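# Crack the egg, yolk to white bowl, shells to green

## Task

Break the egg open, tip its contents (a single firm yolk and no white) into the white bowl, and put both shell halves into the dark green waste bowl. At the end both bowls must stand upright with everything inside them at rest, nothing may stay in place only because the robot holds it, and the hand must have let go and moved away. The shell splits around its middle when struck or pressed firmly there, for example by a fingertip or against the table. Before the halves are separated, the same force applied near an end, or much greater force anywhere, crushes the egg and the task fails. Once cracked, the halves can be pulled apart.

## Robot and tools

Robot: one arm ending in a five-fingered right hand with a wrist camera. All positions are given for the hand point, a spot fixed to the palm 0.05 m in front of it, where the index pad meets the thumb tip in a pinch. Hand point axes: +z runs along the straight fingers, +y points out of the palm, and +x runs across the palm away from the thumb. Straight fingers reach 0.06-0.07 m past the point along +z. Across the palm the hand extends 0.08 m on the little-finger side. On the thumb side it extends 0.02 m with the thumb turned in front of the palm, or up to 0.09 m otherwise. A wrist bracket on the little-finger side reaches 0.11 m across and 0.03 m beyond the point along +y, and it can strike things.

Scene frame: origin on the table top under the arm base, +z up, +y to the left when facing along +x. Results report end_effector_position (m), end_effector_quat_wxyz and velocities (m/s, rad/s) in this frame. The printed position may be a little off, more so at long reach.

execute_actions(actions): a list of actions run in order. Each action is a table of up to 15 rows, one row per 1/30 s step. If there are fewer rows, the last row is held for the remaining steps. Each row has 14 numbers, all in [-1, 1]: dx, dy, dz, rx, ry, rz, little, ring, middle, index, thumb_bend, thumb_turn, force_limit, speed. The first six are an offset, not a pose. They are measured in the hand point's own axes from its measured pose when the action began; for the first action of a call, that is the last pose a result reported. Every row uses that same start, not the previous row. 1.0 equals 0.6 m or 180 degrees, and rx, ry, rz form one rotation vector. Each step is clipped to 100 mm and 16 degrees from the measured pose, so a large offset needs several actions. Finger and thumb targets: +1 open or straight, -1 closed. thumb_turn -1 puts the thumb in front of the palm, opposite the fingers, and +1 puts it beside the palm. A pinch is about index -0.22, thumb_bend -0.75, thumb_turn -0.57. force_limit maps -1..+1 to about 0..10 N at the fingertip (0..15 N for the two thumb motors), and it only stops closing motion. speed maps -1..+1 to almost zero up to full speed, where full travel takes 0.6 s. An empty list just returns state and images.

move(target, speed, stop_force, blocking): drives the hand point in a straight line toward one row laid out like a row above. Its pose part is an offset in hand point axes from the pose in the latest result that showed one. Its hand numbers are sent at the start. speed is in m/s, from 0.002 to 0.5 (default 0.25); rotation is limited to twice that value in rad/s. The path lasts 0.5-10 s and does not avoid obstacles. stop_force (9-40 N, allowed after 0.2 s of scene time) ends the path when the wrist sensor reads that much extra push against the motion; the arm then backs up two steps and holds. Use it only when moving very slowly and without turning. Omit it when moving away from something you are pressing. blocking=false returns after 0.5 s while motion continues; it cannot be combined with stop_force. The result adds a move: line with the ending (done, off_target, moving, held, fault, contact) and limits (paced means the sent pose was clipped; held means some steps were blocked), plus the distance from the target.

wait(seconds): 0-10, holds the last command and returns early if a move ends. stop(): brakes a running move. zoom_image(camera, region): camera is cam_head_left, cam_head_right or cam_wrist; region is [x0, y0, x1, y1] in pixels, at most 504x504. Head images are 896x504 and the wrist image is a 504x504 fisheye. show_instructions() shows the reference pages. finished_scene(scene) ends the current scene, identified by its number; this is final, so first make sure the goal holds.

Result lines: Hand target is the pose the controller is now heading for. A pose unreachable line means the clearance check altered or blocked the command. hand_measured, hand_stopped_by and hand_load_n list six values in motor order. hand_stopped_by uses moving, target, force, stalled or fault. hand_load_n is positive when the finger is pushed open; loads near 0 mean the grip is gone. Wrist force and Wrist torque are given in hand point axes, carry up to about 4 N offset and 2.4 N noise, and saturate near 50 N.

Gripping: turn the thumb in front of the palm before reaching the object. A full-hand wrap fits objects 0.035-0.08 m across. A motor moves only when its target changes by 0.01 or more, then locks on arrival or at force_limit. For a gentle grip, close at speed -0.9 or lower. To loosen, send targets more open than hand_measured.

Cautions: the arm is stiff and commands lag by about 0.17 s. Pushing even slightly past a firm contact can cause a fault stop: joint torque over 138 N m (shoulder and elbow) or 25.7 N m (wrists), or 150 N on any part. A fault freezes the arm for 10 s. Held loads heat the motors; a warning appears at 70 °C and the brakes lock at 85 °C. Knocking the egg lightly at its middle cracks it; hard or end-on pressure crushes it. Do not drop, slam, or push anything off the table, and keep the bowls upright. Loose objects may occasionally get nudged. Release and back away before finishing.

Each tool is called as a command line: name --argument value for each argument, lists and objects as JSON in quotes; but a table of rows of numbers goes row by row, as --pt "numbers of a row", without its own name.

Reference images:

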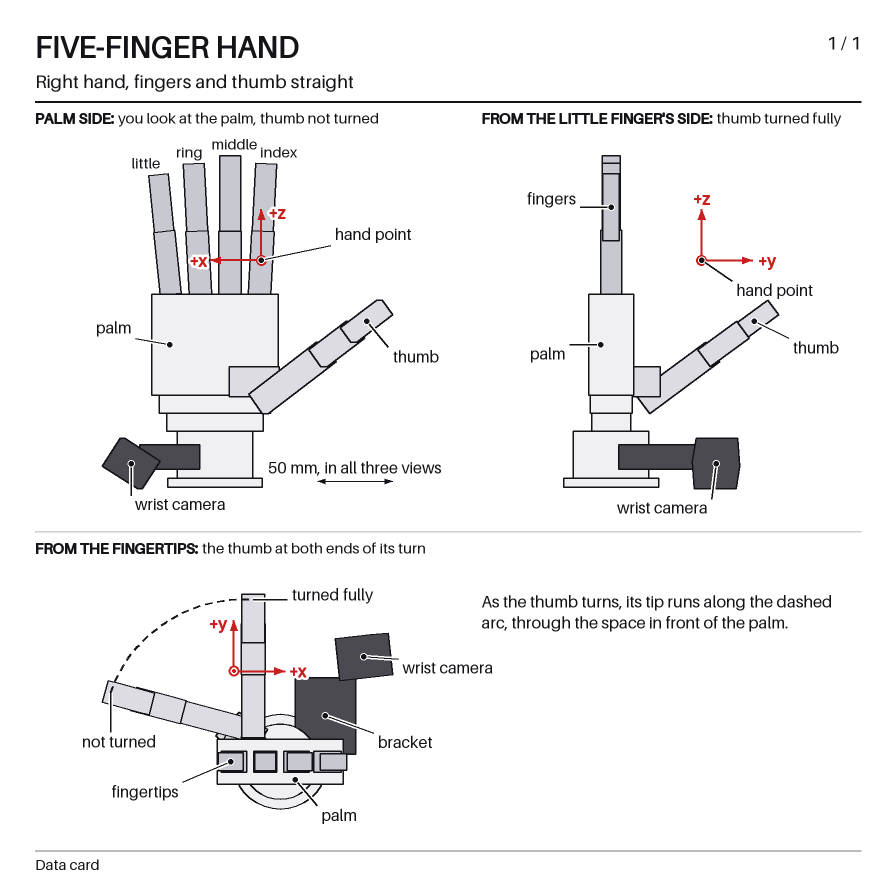

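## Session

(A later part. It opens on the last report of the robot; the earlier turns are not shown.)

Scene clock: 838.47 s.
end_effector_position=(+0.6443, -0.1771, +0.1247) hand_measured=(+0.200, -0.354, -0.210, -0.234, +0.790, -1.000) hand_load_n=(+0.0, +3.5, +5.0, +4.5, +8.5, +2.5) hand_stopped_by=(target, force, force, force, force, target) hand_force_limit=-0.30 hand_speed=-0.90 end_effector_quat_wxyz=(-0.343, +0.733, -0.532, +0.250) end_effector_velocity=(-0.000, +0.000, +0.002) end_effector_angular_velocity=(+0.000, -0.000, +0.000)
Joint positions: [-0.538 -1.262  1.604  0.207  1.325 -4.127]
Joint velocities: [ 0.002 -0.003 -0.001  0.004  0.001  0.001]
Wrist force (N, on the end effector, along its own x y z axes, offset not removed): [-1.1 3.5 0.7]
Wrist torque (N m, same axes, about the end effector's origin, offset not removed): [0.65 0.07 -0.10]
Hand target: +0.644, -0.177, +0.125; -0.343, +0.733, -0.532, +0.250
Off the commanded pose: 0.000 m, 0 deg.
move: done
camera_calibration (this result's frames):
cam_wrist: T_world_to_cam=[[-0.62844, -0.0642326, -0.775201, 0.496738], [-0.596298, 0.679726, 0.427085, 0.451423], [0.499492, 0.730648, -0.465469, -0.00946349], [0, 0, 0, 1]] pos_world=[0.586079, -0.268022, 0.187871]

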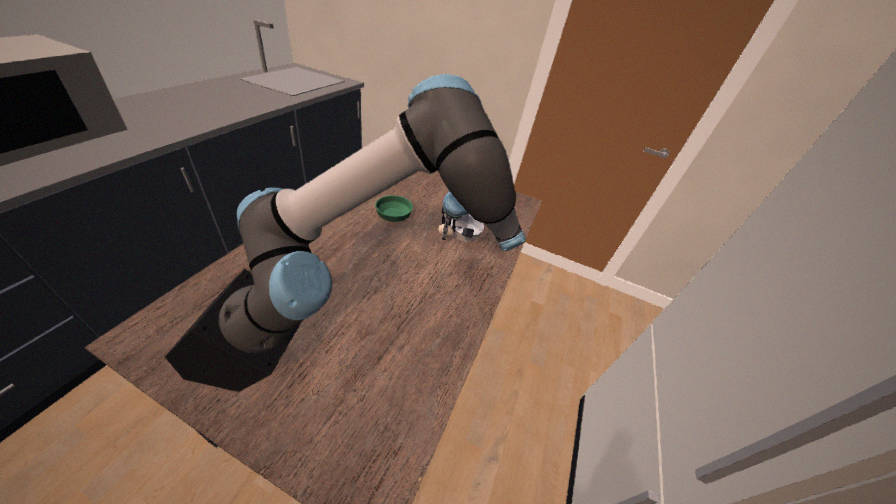

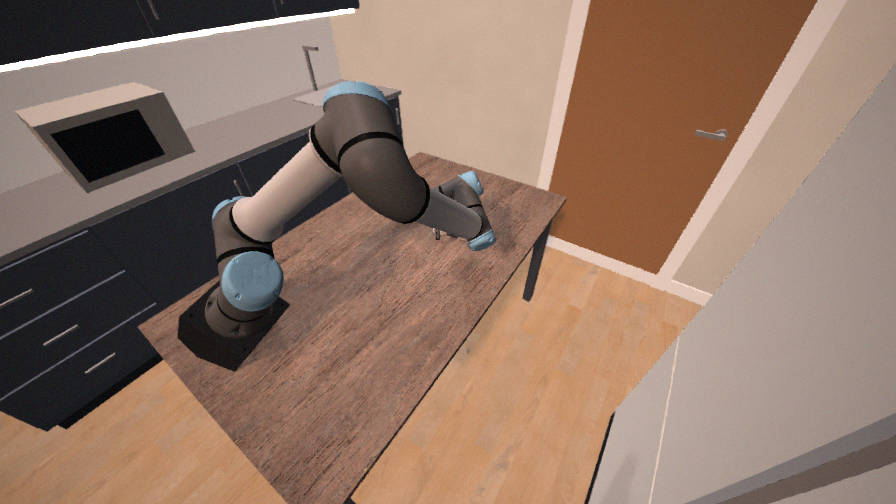

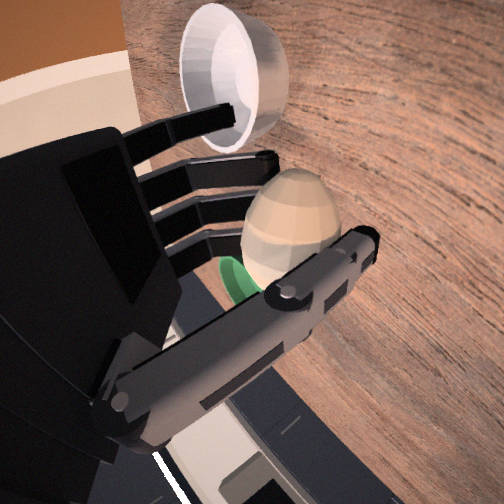

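move --target '[0.124,-0.165,0.197,0,0,0,0.2,-1,-1,-1,-0.97,-1,-0.3,-0.9]' --speed 0.1

Scene clock: 860.30 s.
end_effector_position=(+0.8138, -0.2000, +0.1252) hand_measured=(+0.200, -0.354, -0.210, -0.234, +0.790, -1.000) hand_load_n=(+0.0, +3.5, +5.0, +4.5, +8.5, +2.5) hand_stopped_by=(target, force, force, force, force, target) hand_force_limit=-0.30 hand_speed=-0.90 end_effector_quat_wxyz=(-0.343, +0.733, -0.532, +0.250) end_effector_velocity=(+0.002, -0.000, -0.000) end_effector_angular_velocity=(+0.001, +0.004, +0.003)
Joint positions: [-0.424 -0.869  0.884  0.522  1.422 -4.067]
Joint velocities: [ 0.002  0.011 -0.022  0.015  0.002  0.   ]
Wrist force (N, on the end effector, along its own x y z axes, offset not removed): [-1.1 1.1 -0.5]
Wrist torque (N m, same axes, about the end effector's origin, offset not removed): [0.06 0.32 -0.05]
Hand target: +0.814, -0.200, +0.125; -0.343, +0.733, -0.532, +0.250
Off the commanded pose: 0.000 m, 0 deg.
move: done
camera_calibration (this result's frames):
cam_wrist: T_world_to_cam=[[-0.628149, -0.0643448, -0.775428, 0.601917], [-0.596334, 0.679969, 0.426647, 0.56795], [0.499814, 0.730412, -0.465493, -0.0774899], [0, 0, 0, 1]] pos_world=[0.755512, -0.290859, 0.188357]

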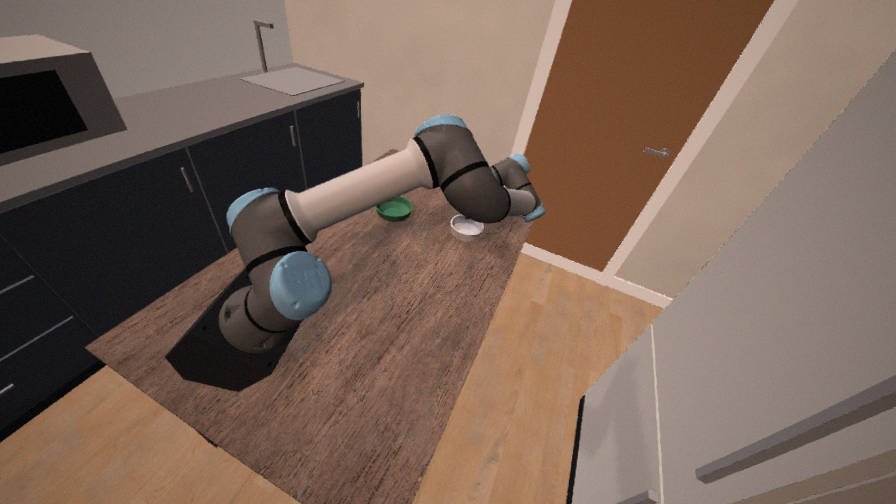

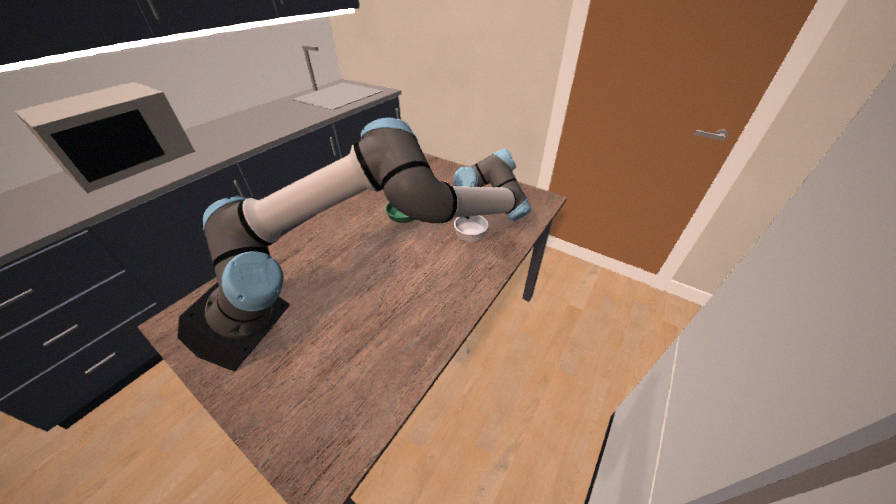

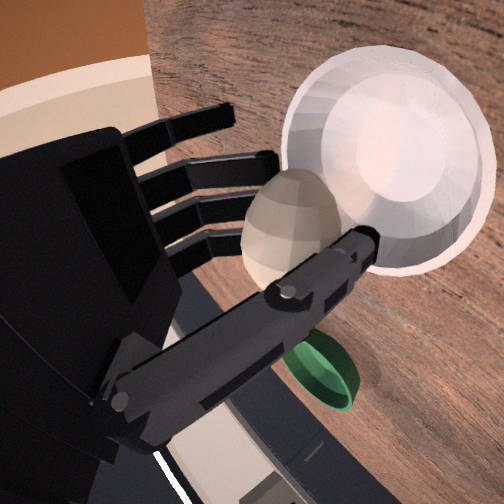

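move --target '[0.027,0.055,0,0,0,0,0.2,-1,-1,-1,-0.97,-1,-0.3,-0.9]' --speed 0.05

execute_actions --actions '[[[0,0,0,0,0,0,0.2,0.3,0.3,-1,-0.97,-1,-0.3,-0.5]],[[0,0,0,0,0,0,0.2,0.3,0.3,-1,-0.97,-1,-0.3,-0.5]],[[0,0,0,0,0,0,0.2,0.3,0.3,-1,-0.97,-1,-0.3,-0.5]]]'

Scene clock: 880.00 s.
end_effector_position=(+0.7988, -0.2218, +0.1001) hand_measured=(+0.200, -0.354, -0.210, -0.234, +0.790, -1.000) hand_load_n=(+0.0, +3.5, +5.0, +4.5, +8.5, +2.5) hand_stopped_by=(target, force, force, force, force, target) hand_force_limit=-0.30 hand_speed=-0.90 end_effector_quat_wxyz=(-0.343, +0.733, -0.532, +0.250) end_effector_velocity=(-0.001, -0.001, -0.002) end_effector_angular_velocity=(+0.001, -0.000, +0.000)
Joint positions: [-0.482 -0.884  0.931  0.495  1.373 -4.097]
Joint velocities: [-0.005 -0.001  0.004 -0.003 -0.005 -0.002]
Wrist force (N, on the end effector, along its own x y z axes, offset not removed): [-2.3 -2.3 1.5]
Wrist torque (N m, same axes, about the end effector's origin, offset not removed): [-0.53 0.28 -0.25]
Hand target: +0.799, -0.222, +0.100; -0.343, +0.733, -0.532, +0.250
Off the commanded pose: 0.000 m, 0 deg.
move: done
camera_calibration (this result's frames):
cam_wrist: T_world_to_cam=[[-0.62818, -0.064261, -0.77541, 0.571677], [-0.596307, 0.679937, 0.426736, 0.584565], [0.499807, 0.73045, -0.465442, -0.0658017], [0, 0, 0, 1]] pos_world=[0.740585, -0.312666, 0.163202]

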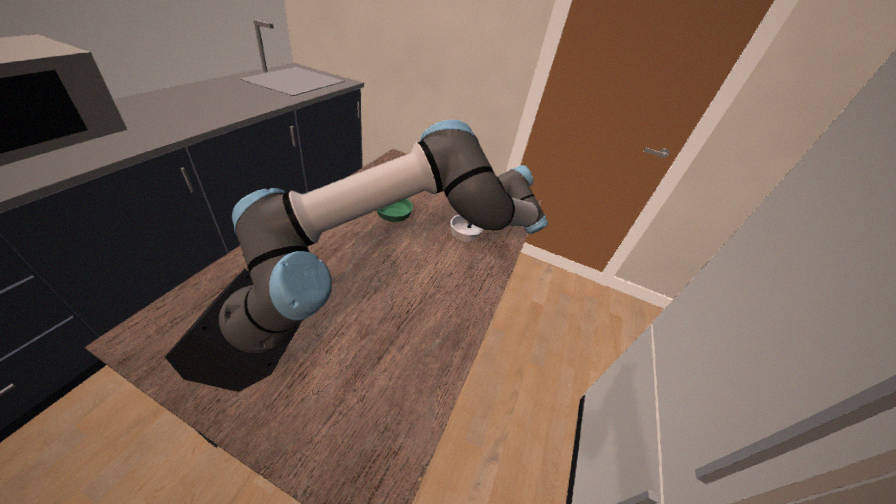

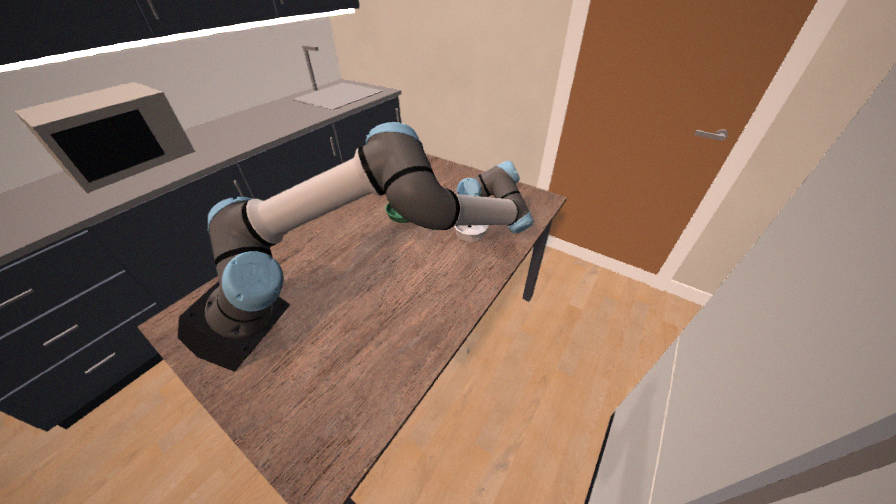

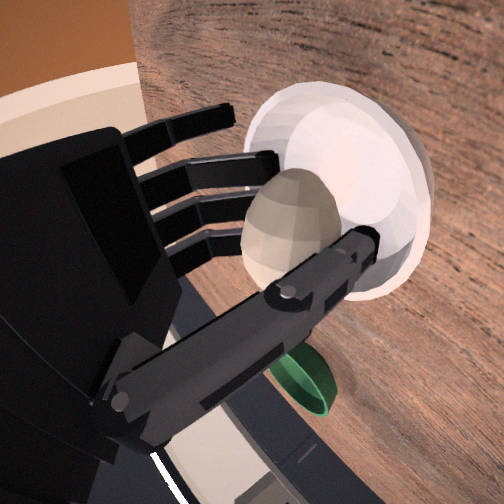

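Scene clock: 881.50 s.
end_effector_position=(+0.7988, -0.2218, +0.1000) hand_measured=(+0.200, +0.300, +0.300, -0.232, +0.790, -1.000) hand_load_n=(+0.0, +0.0, +0.0, +7.5, +5.0, -1.0) hand_stopped_by=(target, target, target, force, force, target) hand_force_limit=-0.30 hand_speed=-0.50 end_effector_quat_wxyz=(-0.343, +0.733, -0.532, +0.250) end_effector_velocity=(-0.000, -0.000, -0.000) end_effector_angular_velocity=(+0.000, +0.001, +0.000)
Joint positions: [-0.482 -0.884  0.932  0.495  1.372 -4.097]
Joint velocities: [-0.001 -0.     0.     0.001 -0.    -0.   ]
Wrist force (N, on the end effector, along its own x y z axes, offset not removed): [-1.0 1.8 2.4]
Wrist torque (N m, same axes, about the end effector's origin, offset not removed): [0.17 -0.04 0.05]
Hand target: +0.799, -0.222, +0.100; -0.343, +0.733, -0.532, +0.250
Off the commanded pose: 0.000 m, 0 deg.
camera_calibration (this result's frames):
cam_wrist: T_world_to_cam=[[-0.628174, -0.0642399, -0.775416, 0.571597], [-0.596301, 0.679939, 0.426741, 0.584602], [0.499822, 0.730449, -0.465426, -0.0657858], [0, 0, 0, 1]] pos_world=[0.740543, -0.312721, 0.163134]

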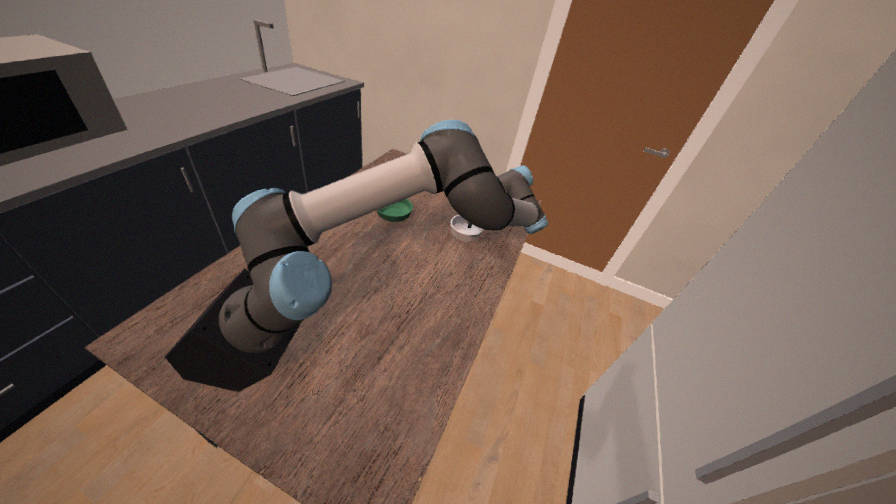

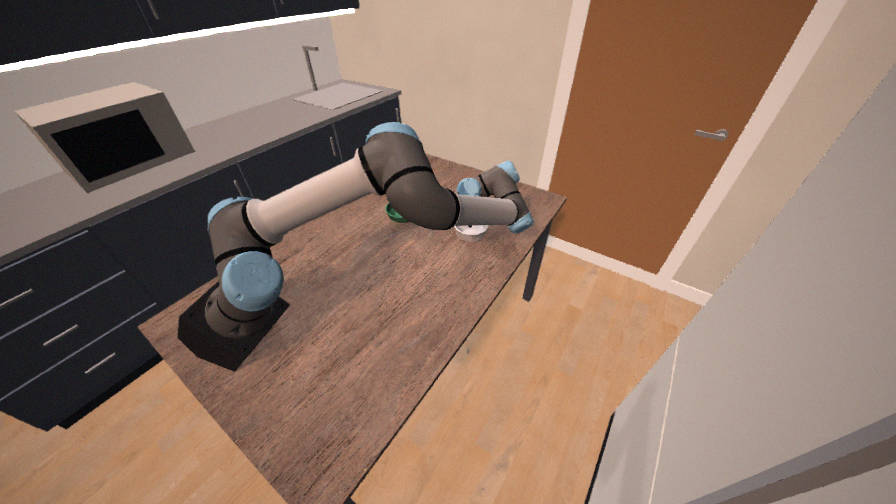

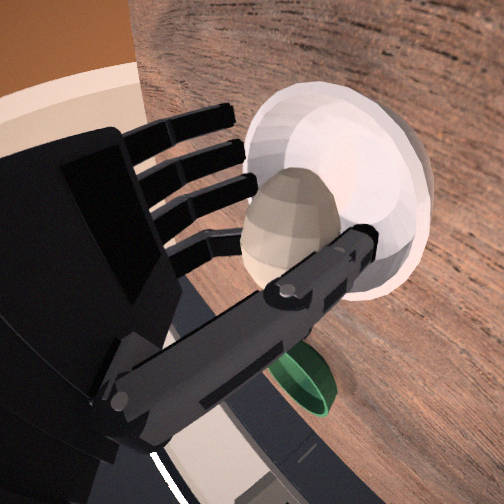

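execute_actions --actions '[[[0,0,0,0,0,0,0.2,-1,0.3,-1,-0.97,-1,0.0,-0.7]],[[0,0,0,0,0,0,0.2,-1,0.3,-1,-0.97,-1,0.0,-0.7]],[[0,0,0,0,0,0,0.2,-1,0.3,-1,-0.97,-1,0.0,-0.7]],[[0,0,0,0,0,0,0.2,-1,0.3,-1,-0.97,-1,0.0,-0.7]]]'

Scene clock: 895.23 s.
end_effector_position=(+0.7988, -0.2218, +0.1000) hand_measured=(+0.200, -0.362, +0.300, -0.232, +0.790, -1.000) hand_load_n=(+0.0, +6.5, +0.0, +5.5, +8.0, +3.5) hand_stopped_by=(target, force, target, force, force, target) hand_force_limit=0.00 hand_speed=-0.70 end_effector_quat_wxyz=(-0.343, +0.733, -0.532, +0.250) end_effector_velocity=(+0.000, +0.000, -0.000) end_effector_angular_velocity=(-0.000, -0.000, -0.000)
Joint positions: [-0.482 -0.884  0.932  0.495  1.372 -4.097]
Joint velocities: [ 0.     0.    -0.    -0.001  0.     0.   ]
Wrist force (N, on the end effector, along its own x y z axes, offset not removed): [-0.8 0.7 -1.0]
Wrist torque (N m, same axes, about the end effector's origin, offset not removed): [0.18 -0.07 -0.08]
Hand target: +0.799, -0.222, +0.100; -0.343, +0.733, -0.532, +0.250
Off the commanded pose: 0.000 m, 0 deg.
camera_calibration (this result's frames):
cam_wrist: T_world_to_cam=[[-0.628174, -0.06424, -0.775416, 0.571597], [-0.596301, 0.679939, 0.426741, 0.584602], [0.499822, 0.730449, -0.465426, -0.0657857], [0, 0, 0, 1]] pos_world=[0.740543, -0.312721, 0.163134]

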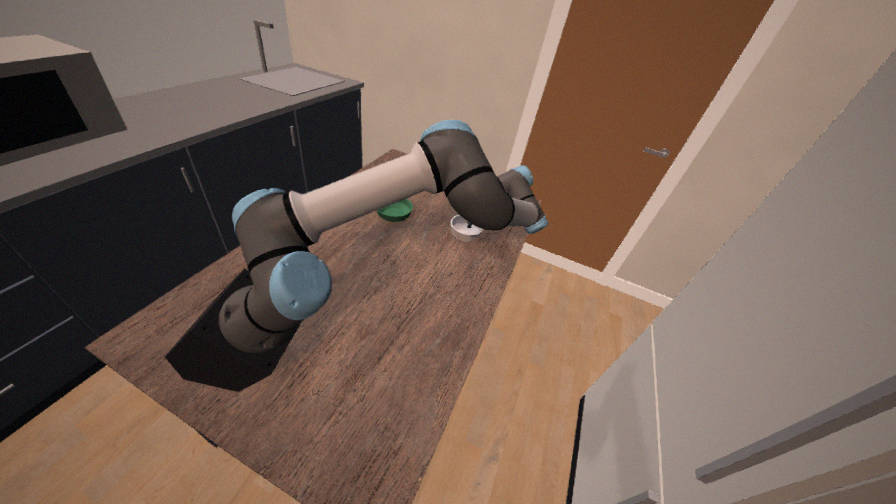

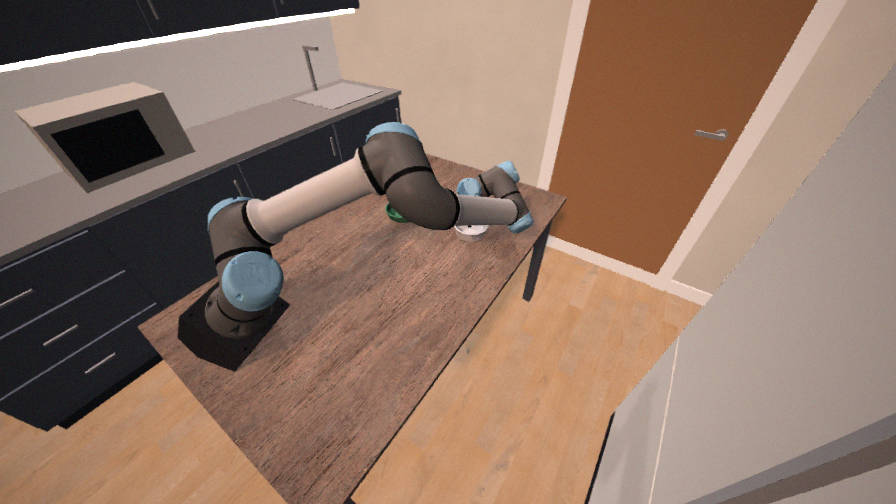

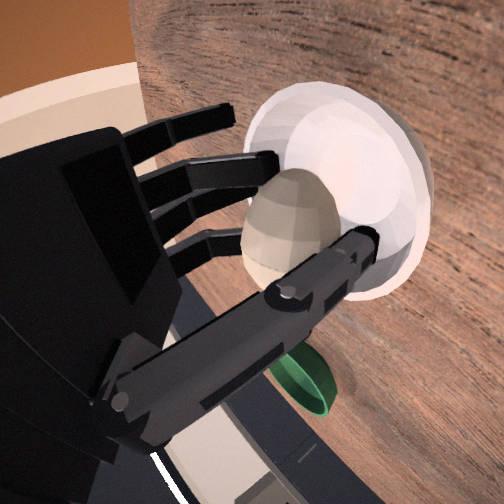

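execute_actions --actions '[[[0,0,0,0,0,0,1,1,1,-0.98,-0.97,-1,0.6,-0.7]],[[0,0,0,0,0,0,1,1,1,-0.98,-0.97,-1,0.6,-0.7]],[[0,0,0,0,0,0,1,1,1,-0.98,-0.97,-1,0.6,-0.7]]]'

move --target '[-0.150,0.171,-0.205,0,-0.089,0.106,1,1,1,-0.98,-0.97,-1,0.6,-0.7]' --speed 0.1

Scene clock: 923.43 s.
end_effector_position=(+0.7988, -0.2218, +0.1000) hand_measured=(+0.898, +0.334, +0.998, -0.246, +0.790, -1.000) hand_load_n=(+0.0, +0.0, +0.0, +11.0, +7.0, -1.5) hand_stopped_by=(moving, moving, moving, force, force, target) hand_force_limit=0.60 hand_speed=-0.70 end_effector_quat_wxyz=(-0.343, +0.733, -0.532, +0.250) end_effector_velocity=(+0.000, +0.001, +0.001) end_effector_angular_velocity=(-0.000, +0.000, +0.001)
Joint positions: [-0.482 -0.884  0.932  0.495  1.372 -4.097]
Joint velocities: [ 0.001 -0.     0.     0.     0.001  0.   ]
Wrist force (N, on the end effector, along its own x y z axes, offset not removed): [0.4 -1.9 1.3]
Wrist torque (N m, same axes, about the end effector's origin, offset not removed): [-0.07 -0.24 -0.01]
Hand target: +0.799, -0.222, +0.100; -0.343, +0.733, -0.532, +0.250
Off the commanded pose: 0.000 m, 0 deg.
camera_calibration (this result's frames):
cam_wrist: T_world_to_cam=[[-0.628174, -0.06424, -0.775416, 0.571597], [-0.596302, 0.679939, 0.426741, 0.584602], [0.499822, 0.73045, -0.465426, -0.0657857], [0, 0, 0, 1]] pos_world=[0.740543, -0.312721, 0.163134]

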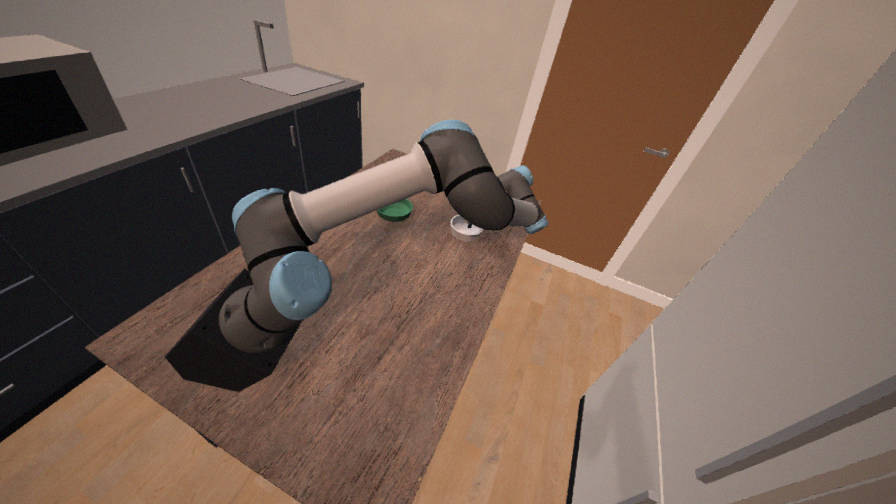

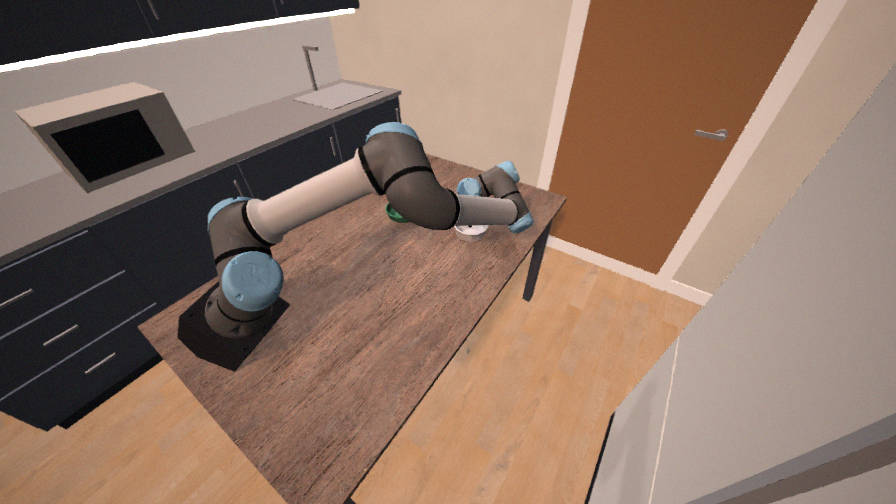

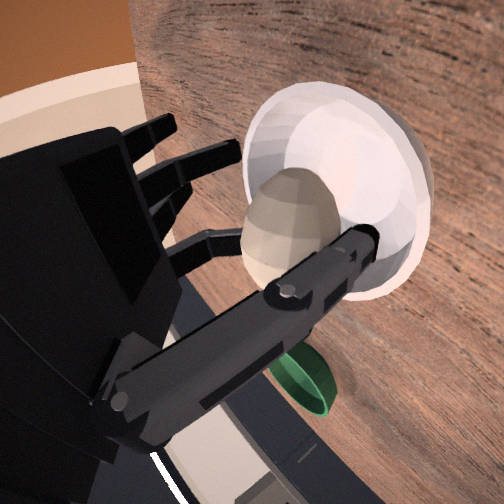

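Scene clock: 926.13 s.
end_effector_position=(+0.6188, -0.1859, +0.0997) hand_measured=(+1.000, +1.000, +1.000, -0.246, +0.790, -1.000) hand_load_n=(+0.0, +0.0, +0.0, +11.0, +7.0, -1.5) hand_stopped_by=(target, target, target, force, force, target) hand_force_limit=0.60 hand_speed=-0.70 end_effector_quat_wxyz=(-0.450, +0.663, -0.592, +0.086) end_effector_velocity=(-0.003, +0.001, +0.000) end_effector_angular_velocity=(+0.005, +0.002, +0.001)
Joint positions: [-0.723 -1.125  1.43   0.537  1.013 -4.018]
Joint velocities: [-0.003 -0.002  0.007  0.002 -0.004 -0.002]
Wrist force (N, on the end effector, along its own x y z axes, offset not removed): [0.1 1.3 0.6]
Wrist torque (N m, same axes, about the end effector's origin, offset not removed): [0.14 -0.14 -0.07]
Hand target: +0.619, -0.186, +0.100; -0.450, +0.663, -0.593, +0.086
Off the commanded pose: 0.000 m, 0 deg.
move: done
camera_calibration (this result's frames):
cam_wrist: T_world_to_cam=[[-0.725499, 0.233122, -0.647538, 0.563379], [-0.517949, 0.434615, 0.736775, 0.327936], [0.453189, 0.869922, -0.194567, 0.0255453], [0, 0, 0, 1]] pos_world=[0.567008, -0.296085, 0.128165]

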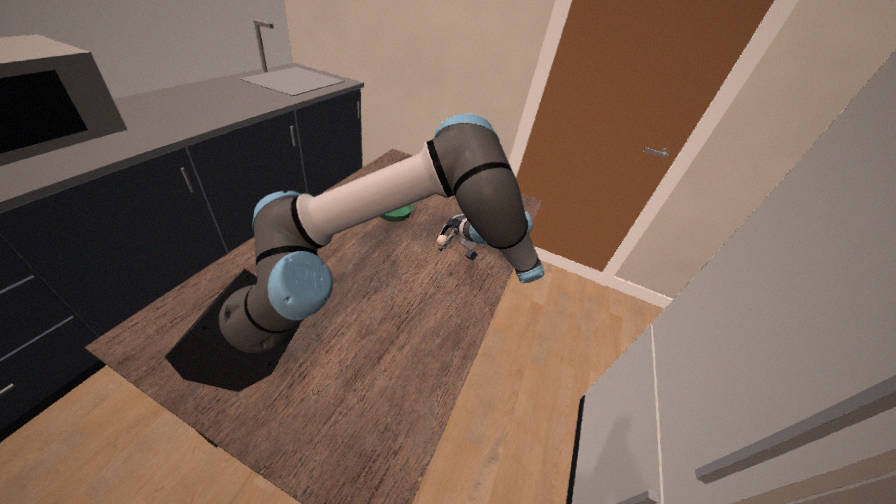

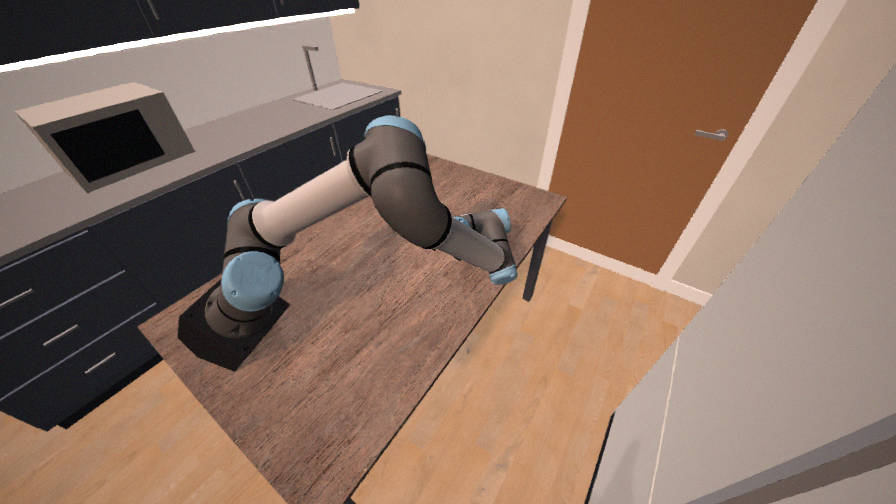

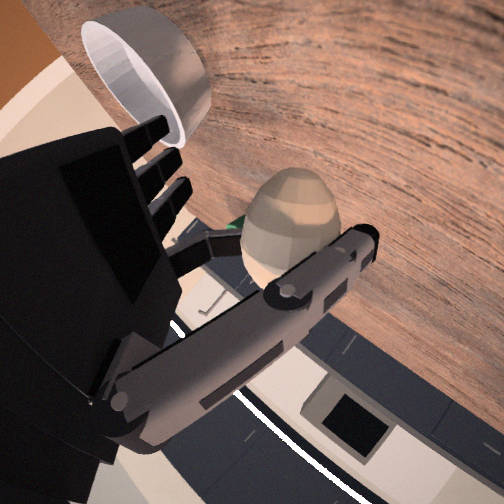

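move --target '[0.056,0.093,0.078,0,0,0,1,1,1,-0.98,-0.97,-1,0.6,-0.7]' --speed 0.02 --stop_force 9

Scene clock: 941.33 s.
end_effector_position=(+0.6192, -0.1858, +0.0214) hand_measured=(+1.000, +1.000, +1.000, -0.246, +0.790, -1.000) hand_load_n=(+0.5, +0.0, +0.0, +9.5, +7.5, +1.0) hand_stopped_by=(target, target, target, force, force, target) hand_force_limit=0.60 hand_speed=-0.70 end_effector_quat_wxyz=(-0.450, +0.663, -0.592, +0.086) end_effector_velocity=(-0.002, +0.001, +0.004) end_effector_angular_velocity=(+0.001, +0.007, -0.000)
Joint positions: [-0.779 -0.994  1.394  0.469  0.976 -4.068]
Joint velocities: [ 0.003 -0.009  0.007  0.005  0.006  0.004]
Wrist force (N, on the end effector, along its own x y z axes, offset not removed): [-11.9 -15.3 -14.9]
Wrist torque (N m, same axes, about the end effector's origin, offset not removed): [-0.07 0.65 -0.90]
Hand target: +0.619, -0.186, +0.022; -0.450, +0.663, -0.592, +0.086
Off the commanded pose: 0.002 m, 0 deg.
move: contact
camera_calibration (this result's frames):
cam_wrist: T_world_to_cam=[[-0.725134, 0.233334, -0.64787, 0.512732], [-0.518205, 0.434681, 0.736557, 0.385964], [0.453481, 0.869832, -0.194287, 0.00985902], [0, 0, 0, 1]] pos_world=[0.567336, -0.295985, 0.0498149]

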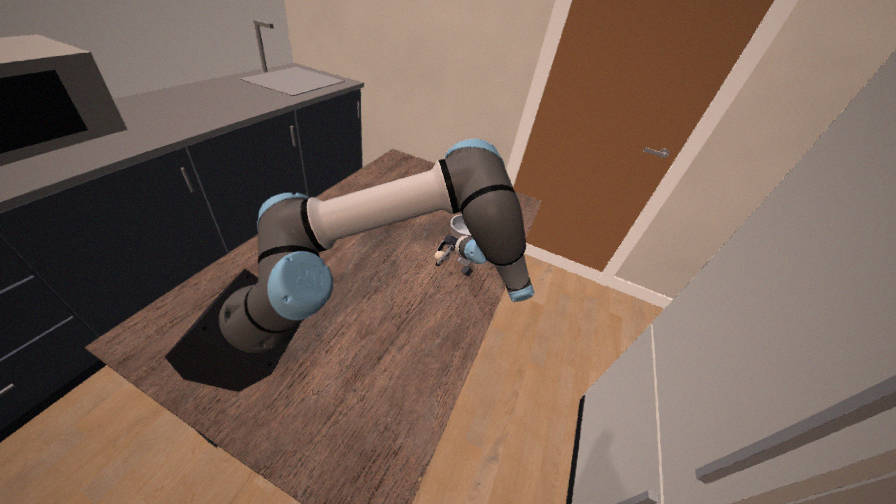

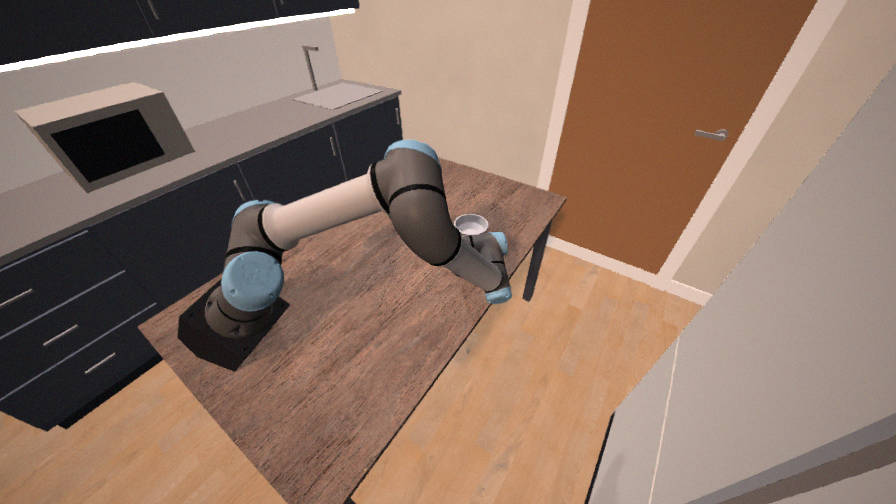

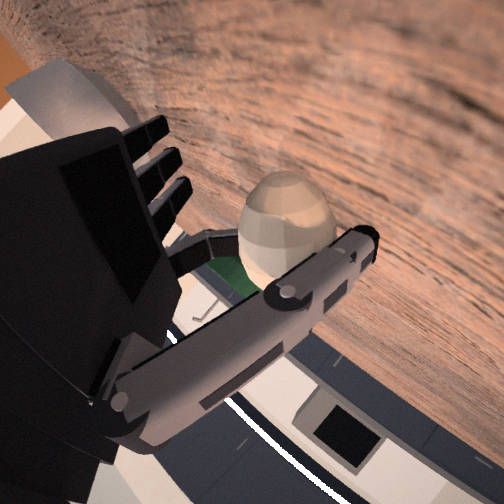

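move --target '[-0.014,-0.023,-0.019,0,0.089,-0.106,1,1,1,-0.98,-0.97,-1,0.6,-0.7]' --speed 0.03

Scene clock: 979.37 s.
end_effector_position=(+0.6191, -0.1857, +0.0412) hand_measured=(+1.000, +1.000, +1.000, -0.246, +0.790, -1.000) hand_load_n=(+0.0, +0.0, +0.0, +10.5, +6.5, -1.5) hand_stopped_by=(target, target, target, force, force, target) hand_force_limit=0.60 hand_speed=-0.70 end_effector_quat_wxyz=(-0.344, +0.733, -0.532, +0.250) end_effector_velocity=(-0.000, -0.000, -0.000) end_effector_angular_velocity=(-0.015, -0.004, -0.001)
Joint positions: [-0.664 -1.186  1.678  0.078  1.217 -4.196]
Joint velocities: [ 0.004 -0.004  0.01  -0.015  0.009 -0.006]
Wrist force (N, on the end effector, along its own x y z axes, offset not removed): [3.8 -2.0 3.2]
Wrist torque (N m, same axes, about the end effector's origin, offset not removed): [-0.47 -0.69 0.09]
Hand target: +0.619, -0.186, +0.041; -0.343, +0.733, -0.532, +0.250
Off the commanded pose: 0.000 m, 0 deg.
move: done
camera_calibration (this result's frames):
cam_wrist: T_world_to_cam=[[-0.628182, -0.0628522, -0.775523, 0.415689], [-0.596133, 0.679413, 0.427811, 0.477767], [0.500012, 0.731059, -0.464264, -0.0298009], [0, 0, 0, 1]] pos_world=[0.560842, -0.276688, 0.104147]

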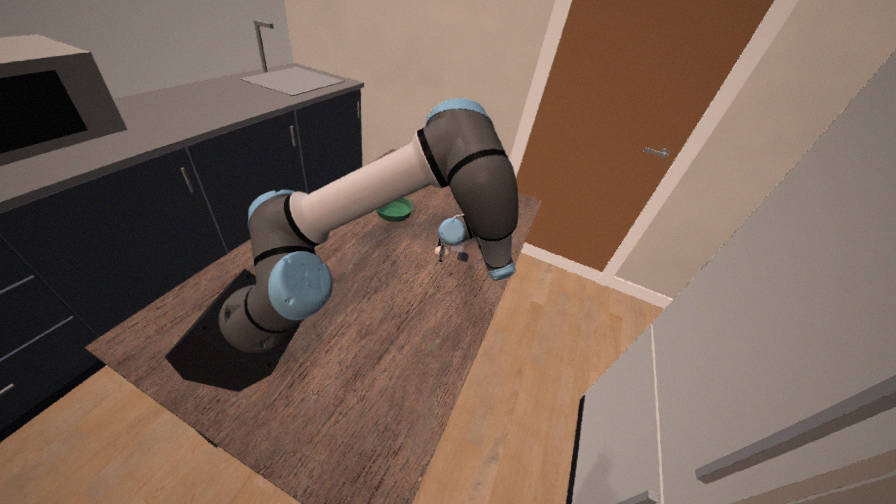

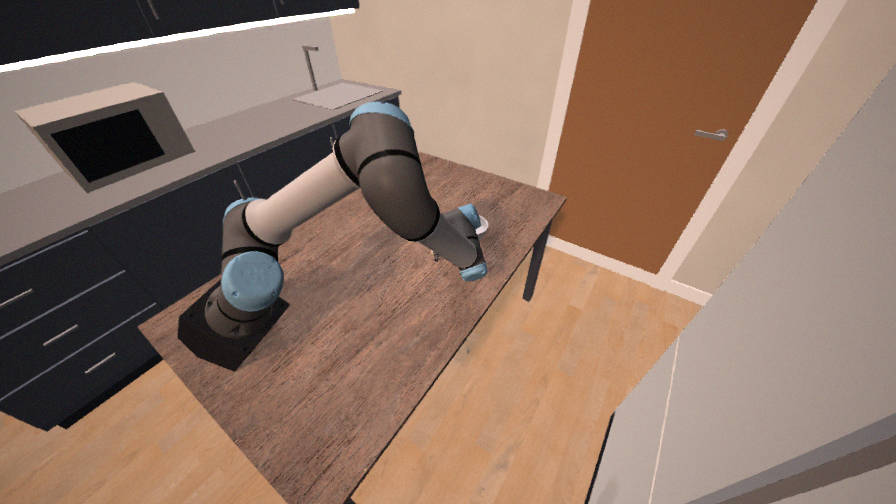

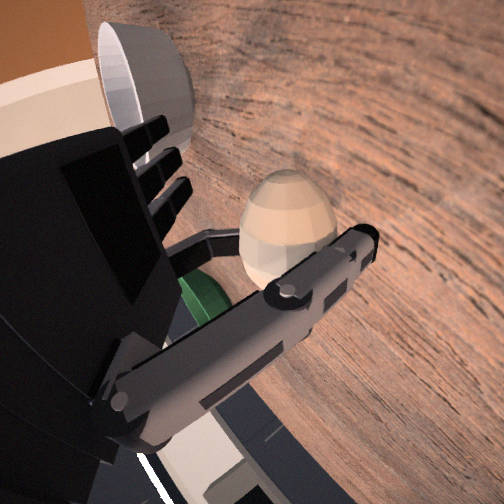

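move --target '[0,0.03,0.025,0,0,0,1,1,1,-0.98,-0.97,-1,0.6,-0.7]' --speed 0.01 --stop_force 9

execute_actions --actions '[[[0,-0.004,-0.003,0,0,0,0.2,0.2,0.2,0.2,1,-1,-0.5,-0.6]],[[0,-0.004,-0.003,0,0,0,0.2,0.2,0.2,0.2,1,-1,-0.5,-0.6]],[[0,0,0,0,0,0,0.2,0.2,0.2,0.2,1,-1,-0.5,-0.6]],[[0,0,0,0,0,0,0.2,0.2,0.2,0.2,1,-1,-0.5,-0.6]]]'

Scene clock: 993.60 s.
end_effector_position=(+0.6191, -0.1857, +0.0181) hand_measured=(+1.000, +1.000, +1.000, -0.246, +0.790, -1.000) hand_load_n=(+0.0, +0.0, +0.0, +10.5, +6.5, -1.5) hand_stopped_by=(target, target, target, force, force, target) hand_force_limit=0.60 hand_speed=-0.70 end_effector_quat_wxyz=(-0.344, +0.733, -0.532, +0.250) end_effector_velocity=(+0.000, -0.000, -0.003) end_effector_angular_velocity=(-0.001, -0.000, -0.001)
Joint positions: [-0.685 -1.147  1.671  0.049  1.2   -4.208]
Joint velocities: [-0.002  0.005 -0.001 -0.004 -0.002 -0.001]
Wrist force (N, on the end effector, along its own x y z axes, offset not removed): [-4.2 0.9 0.7]
Wrist torque (N m, same axes, about the end effector's origin, offset not removed): [0.05 0.54 -0.49]
Hand target: +0.619, -0.186, +0.018; -0.344, +0.733, -0.532, +0.250
Off the commanded pose: 0.000 m, 0 deg.
move: done
camera_calibration (this result's frames):
cam_wrist: T_world_to_cam=[[-0.628178, -0.0628394, -0.775528, 0.397802], [-0.596127, 0.67942, 0.427811, 0.487638], [0.500026, 0.731054, -0.464257, -0.040561], [0, 0, 0, 1]] pos_world=[0.560866, -0.276661, 0.0810591]

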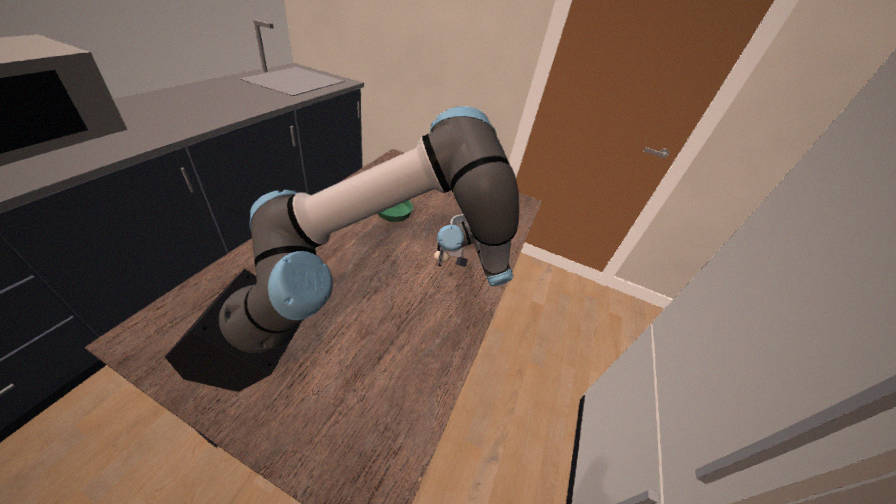

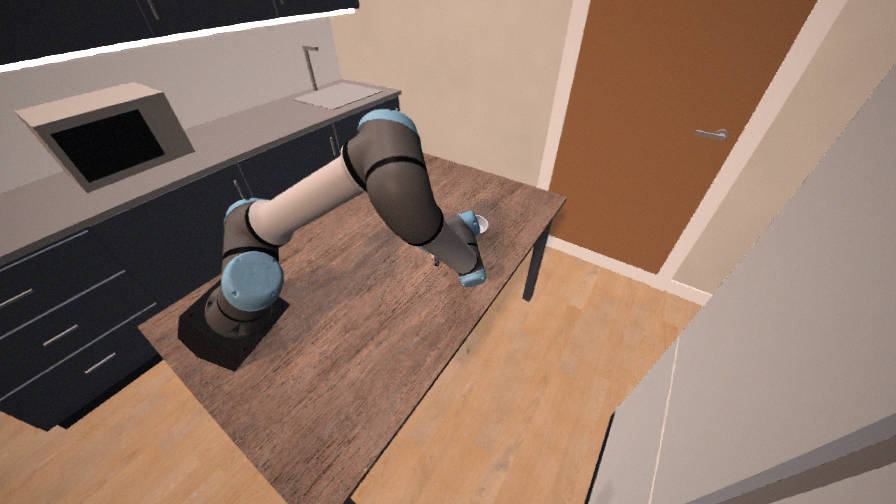

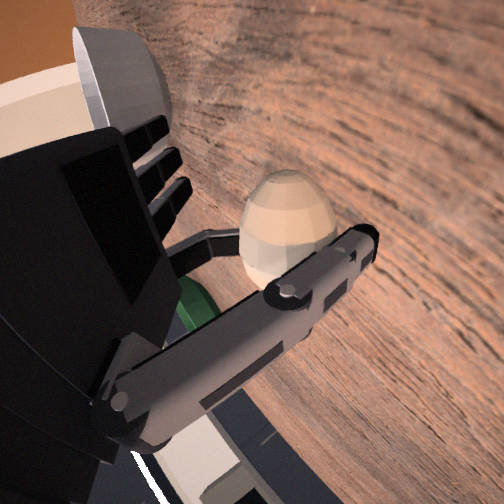

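Scene clock: 995.60 s.
end_effector_position=(+0.6194, -0.1856, +0.0239) hand_measured=(+0.200, +0.200, +0.380, +0.200, +1.000, -1.000) hand_load_n=(+0.0, +0.0, +2.5, +0.0, +0.0, +0.0) hand_stopped_by=(target, target, force, target, target, target) hand_force_limit=-0.50 hand_speed=-0.60 end_effector_quat_wxyz=(-0.344, +0.733, -0.532, +0.250) end_effector_velocity=(+0.000, +0.000, +0.000) end_effector_angular_velocity=(+0.001, -0.001, +0.001)
Joint positions: [-0.679 -1.156  1.672  0.057  1.204 -4.205]
Joint velocities: [ 0.    -0.     0.     0.    -0.001 -0.   ]
Wrist force (N, on the end effector, along its own x y z axes, offset not removed): [-2.3 -4.8 -0.7]
Wrist torque (N m, same axes, about the end effector's origin, offset not removed): [0.09 0.23 -0.20]
Hand target: +0.619, -0.186, +0.024; -0.344, +0.733, -0.532, +0.250
Off the commanded pose: 0.000 m, 0 deg.
camera_calibration (this result's frames):
cam_wrist: T_world_to_cam=[[-0.628158, -0.0628224, -0.775546, 0.402505], [-0.596121, 0.679434, 0.427795, 0.485263], [0.500057, 0.731042, -0.464242, -0.0380597], [0, 0, 0, 1]] pos_world=[0.561145, -0.276595, 0.0868994]

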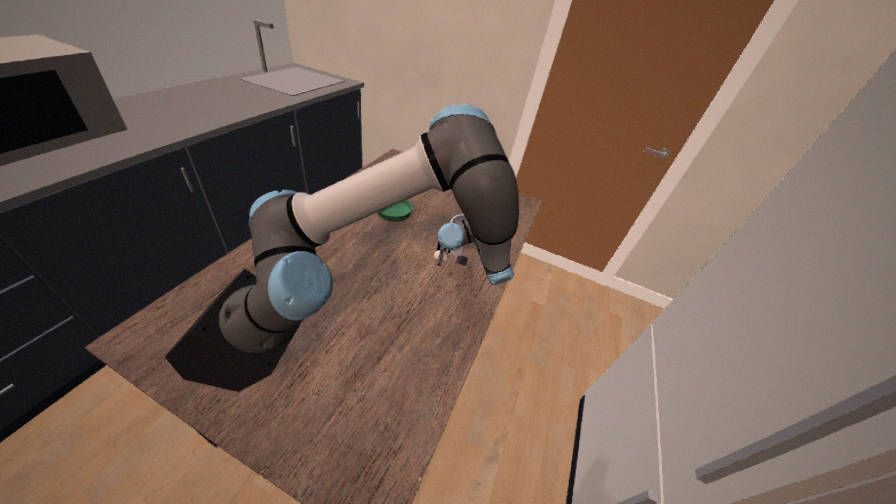

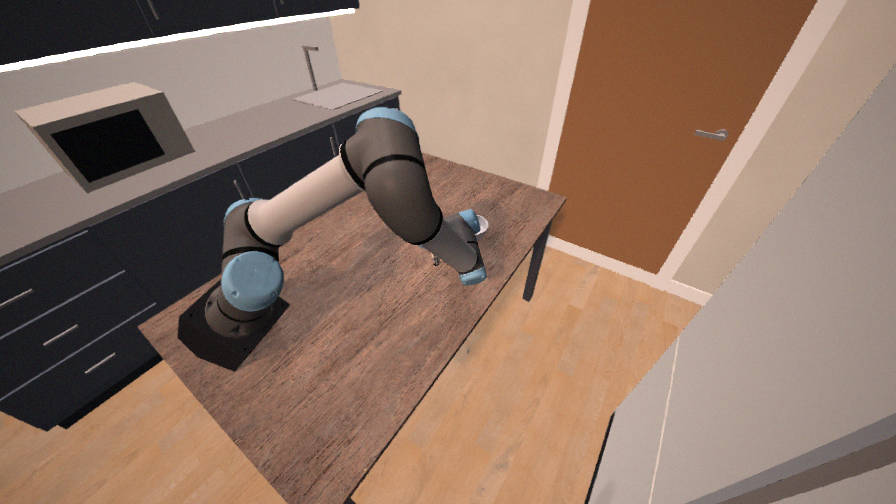

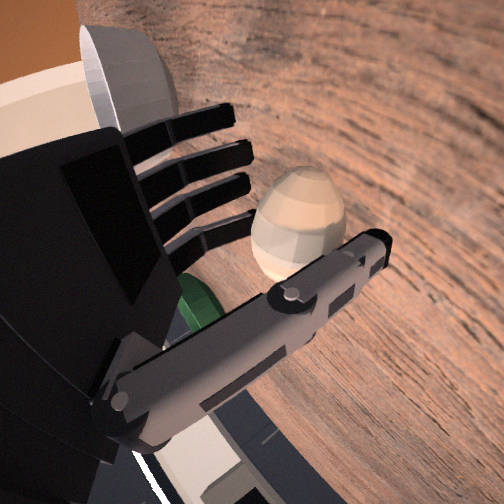

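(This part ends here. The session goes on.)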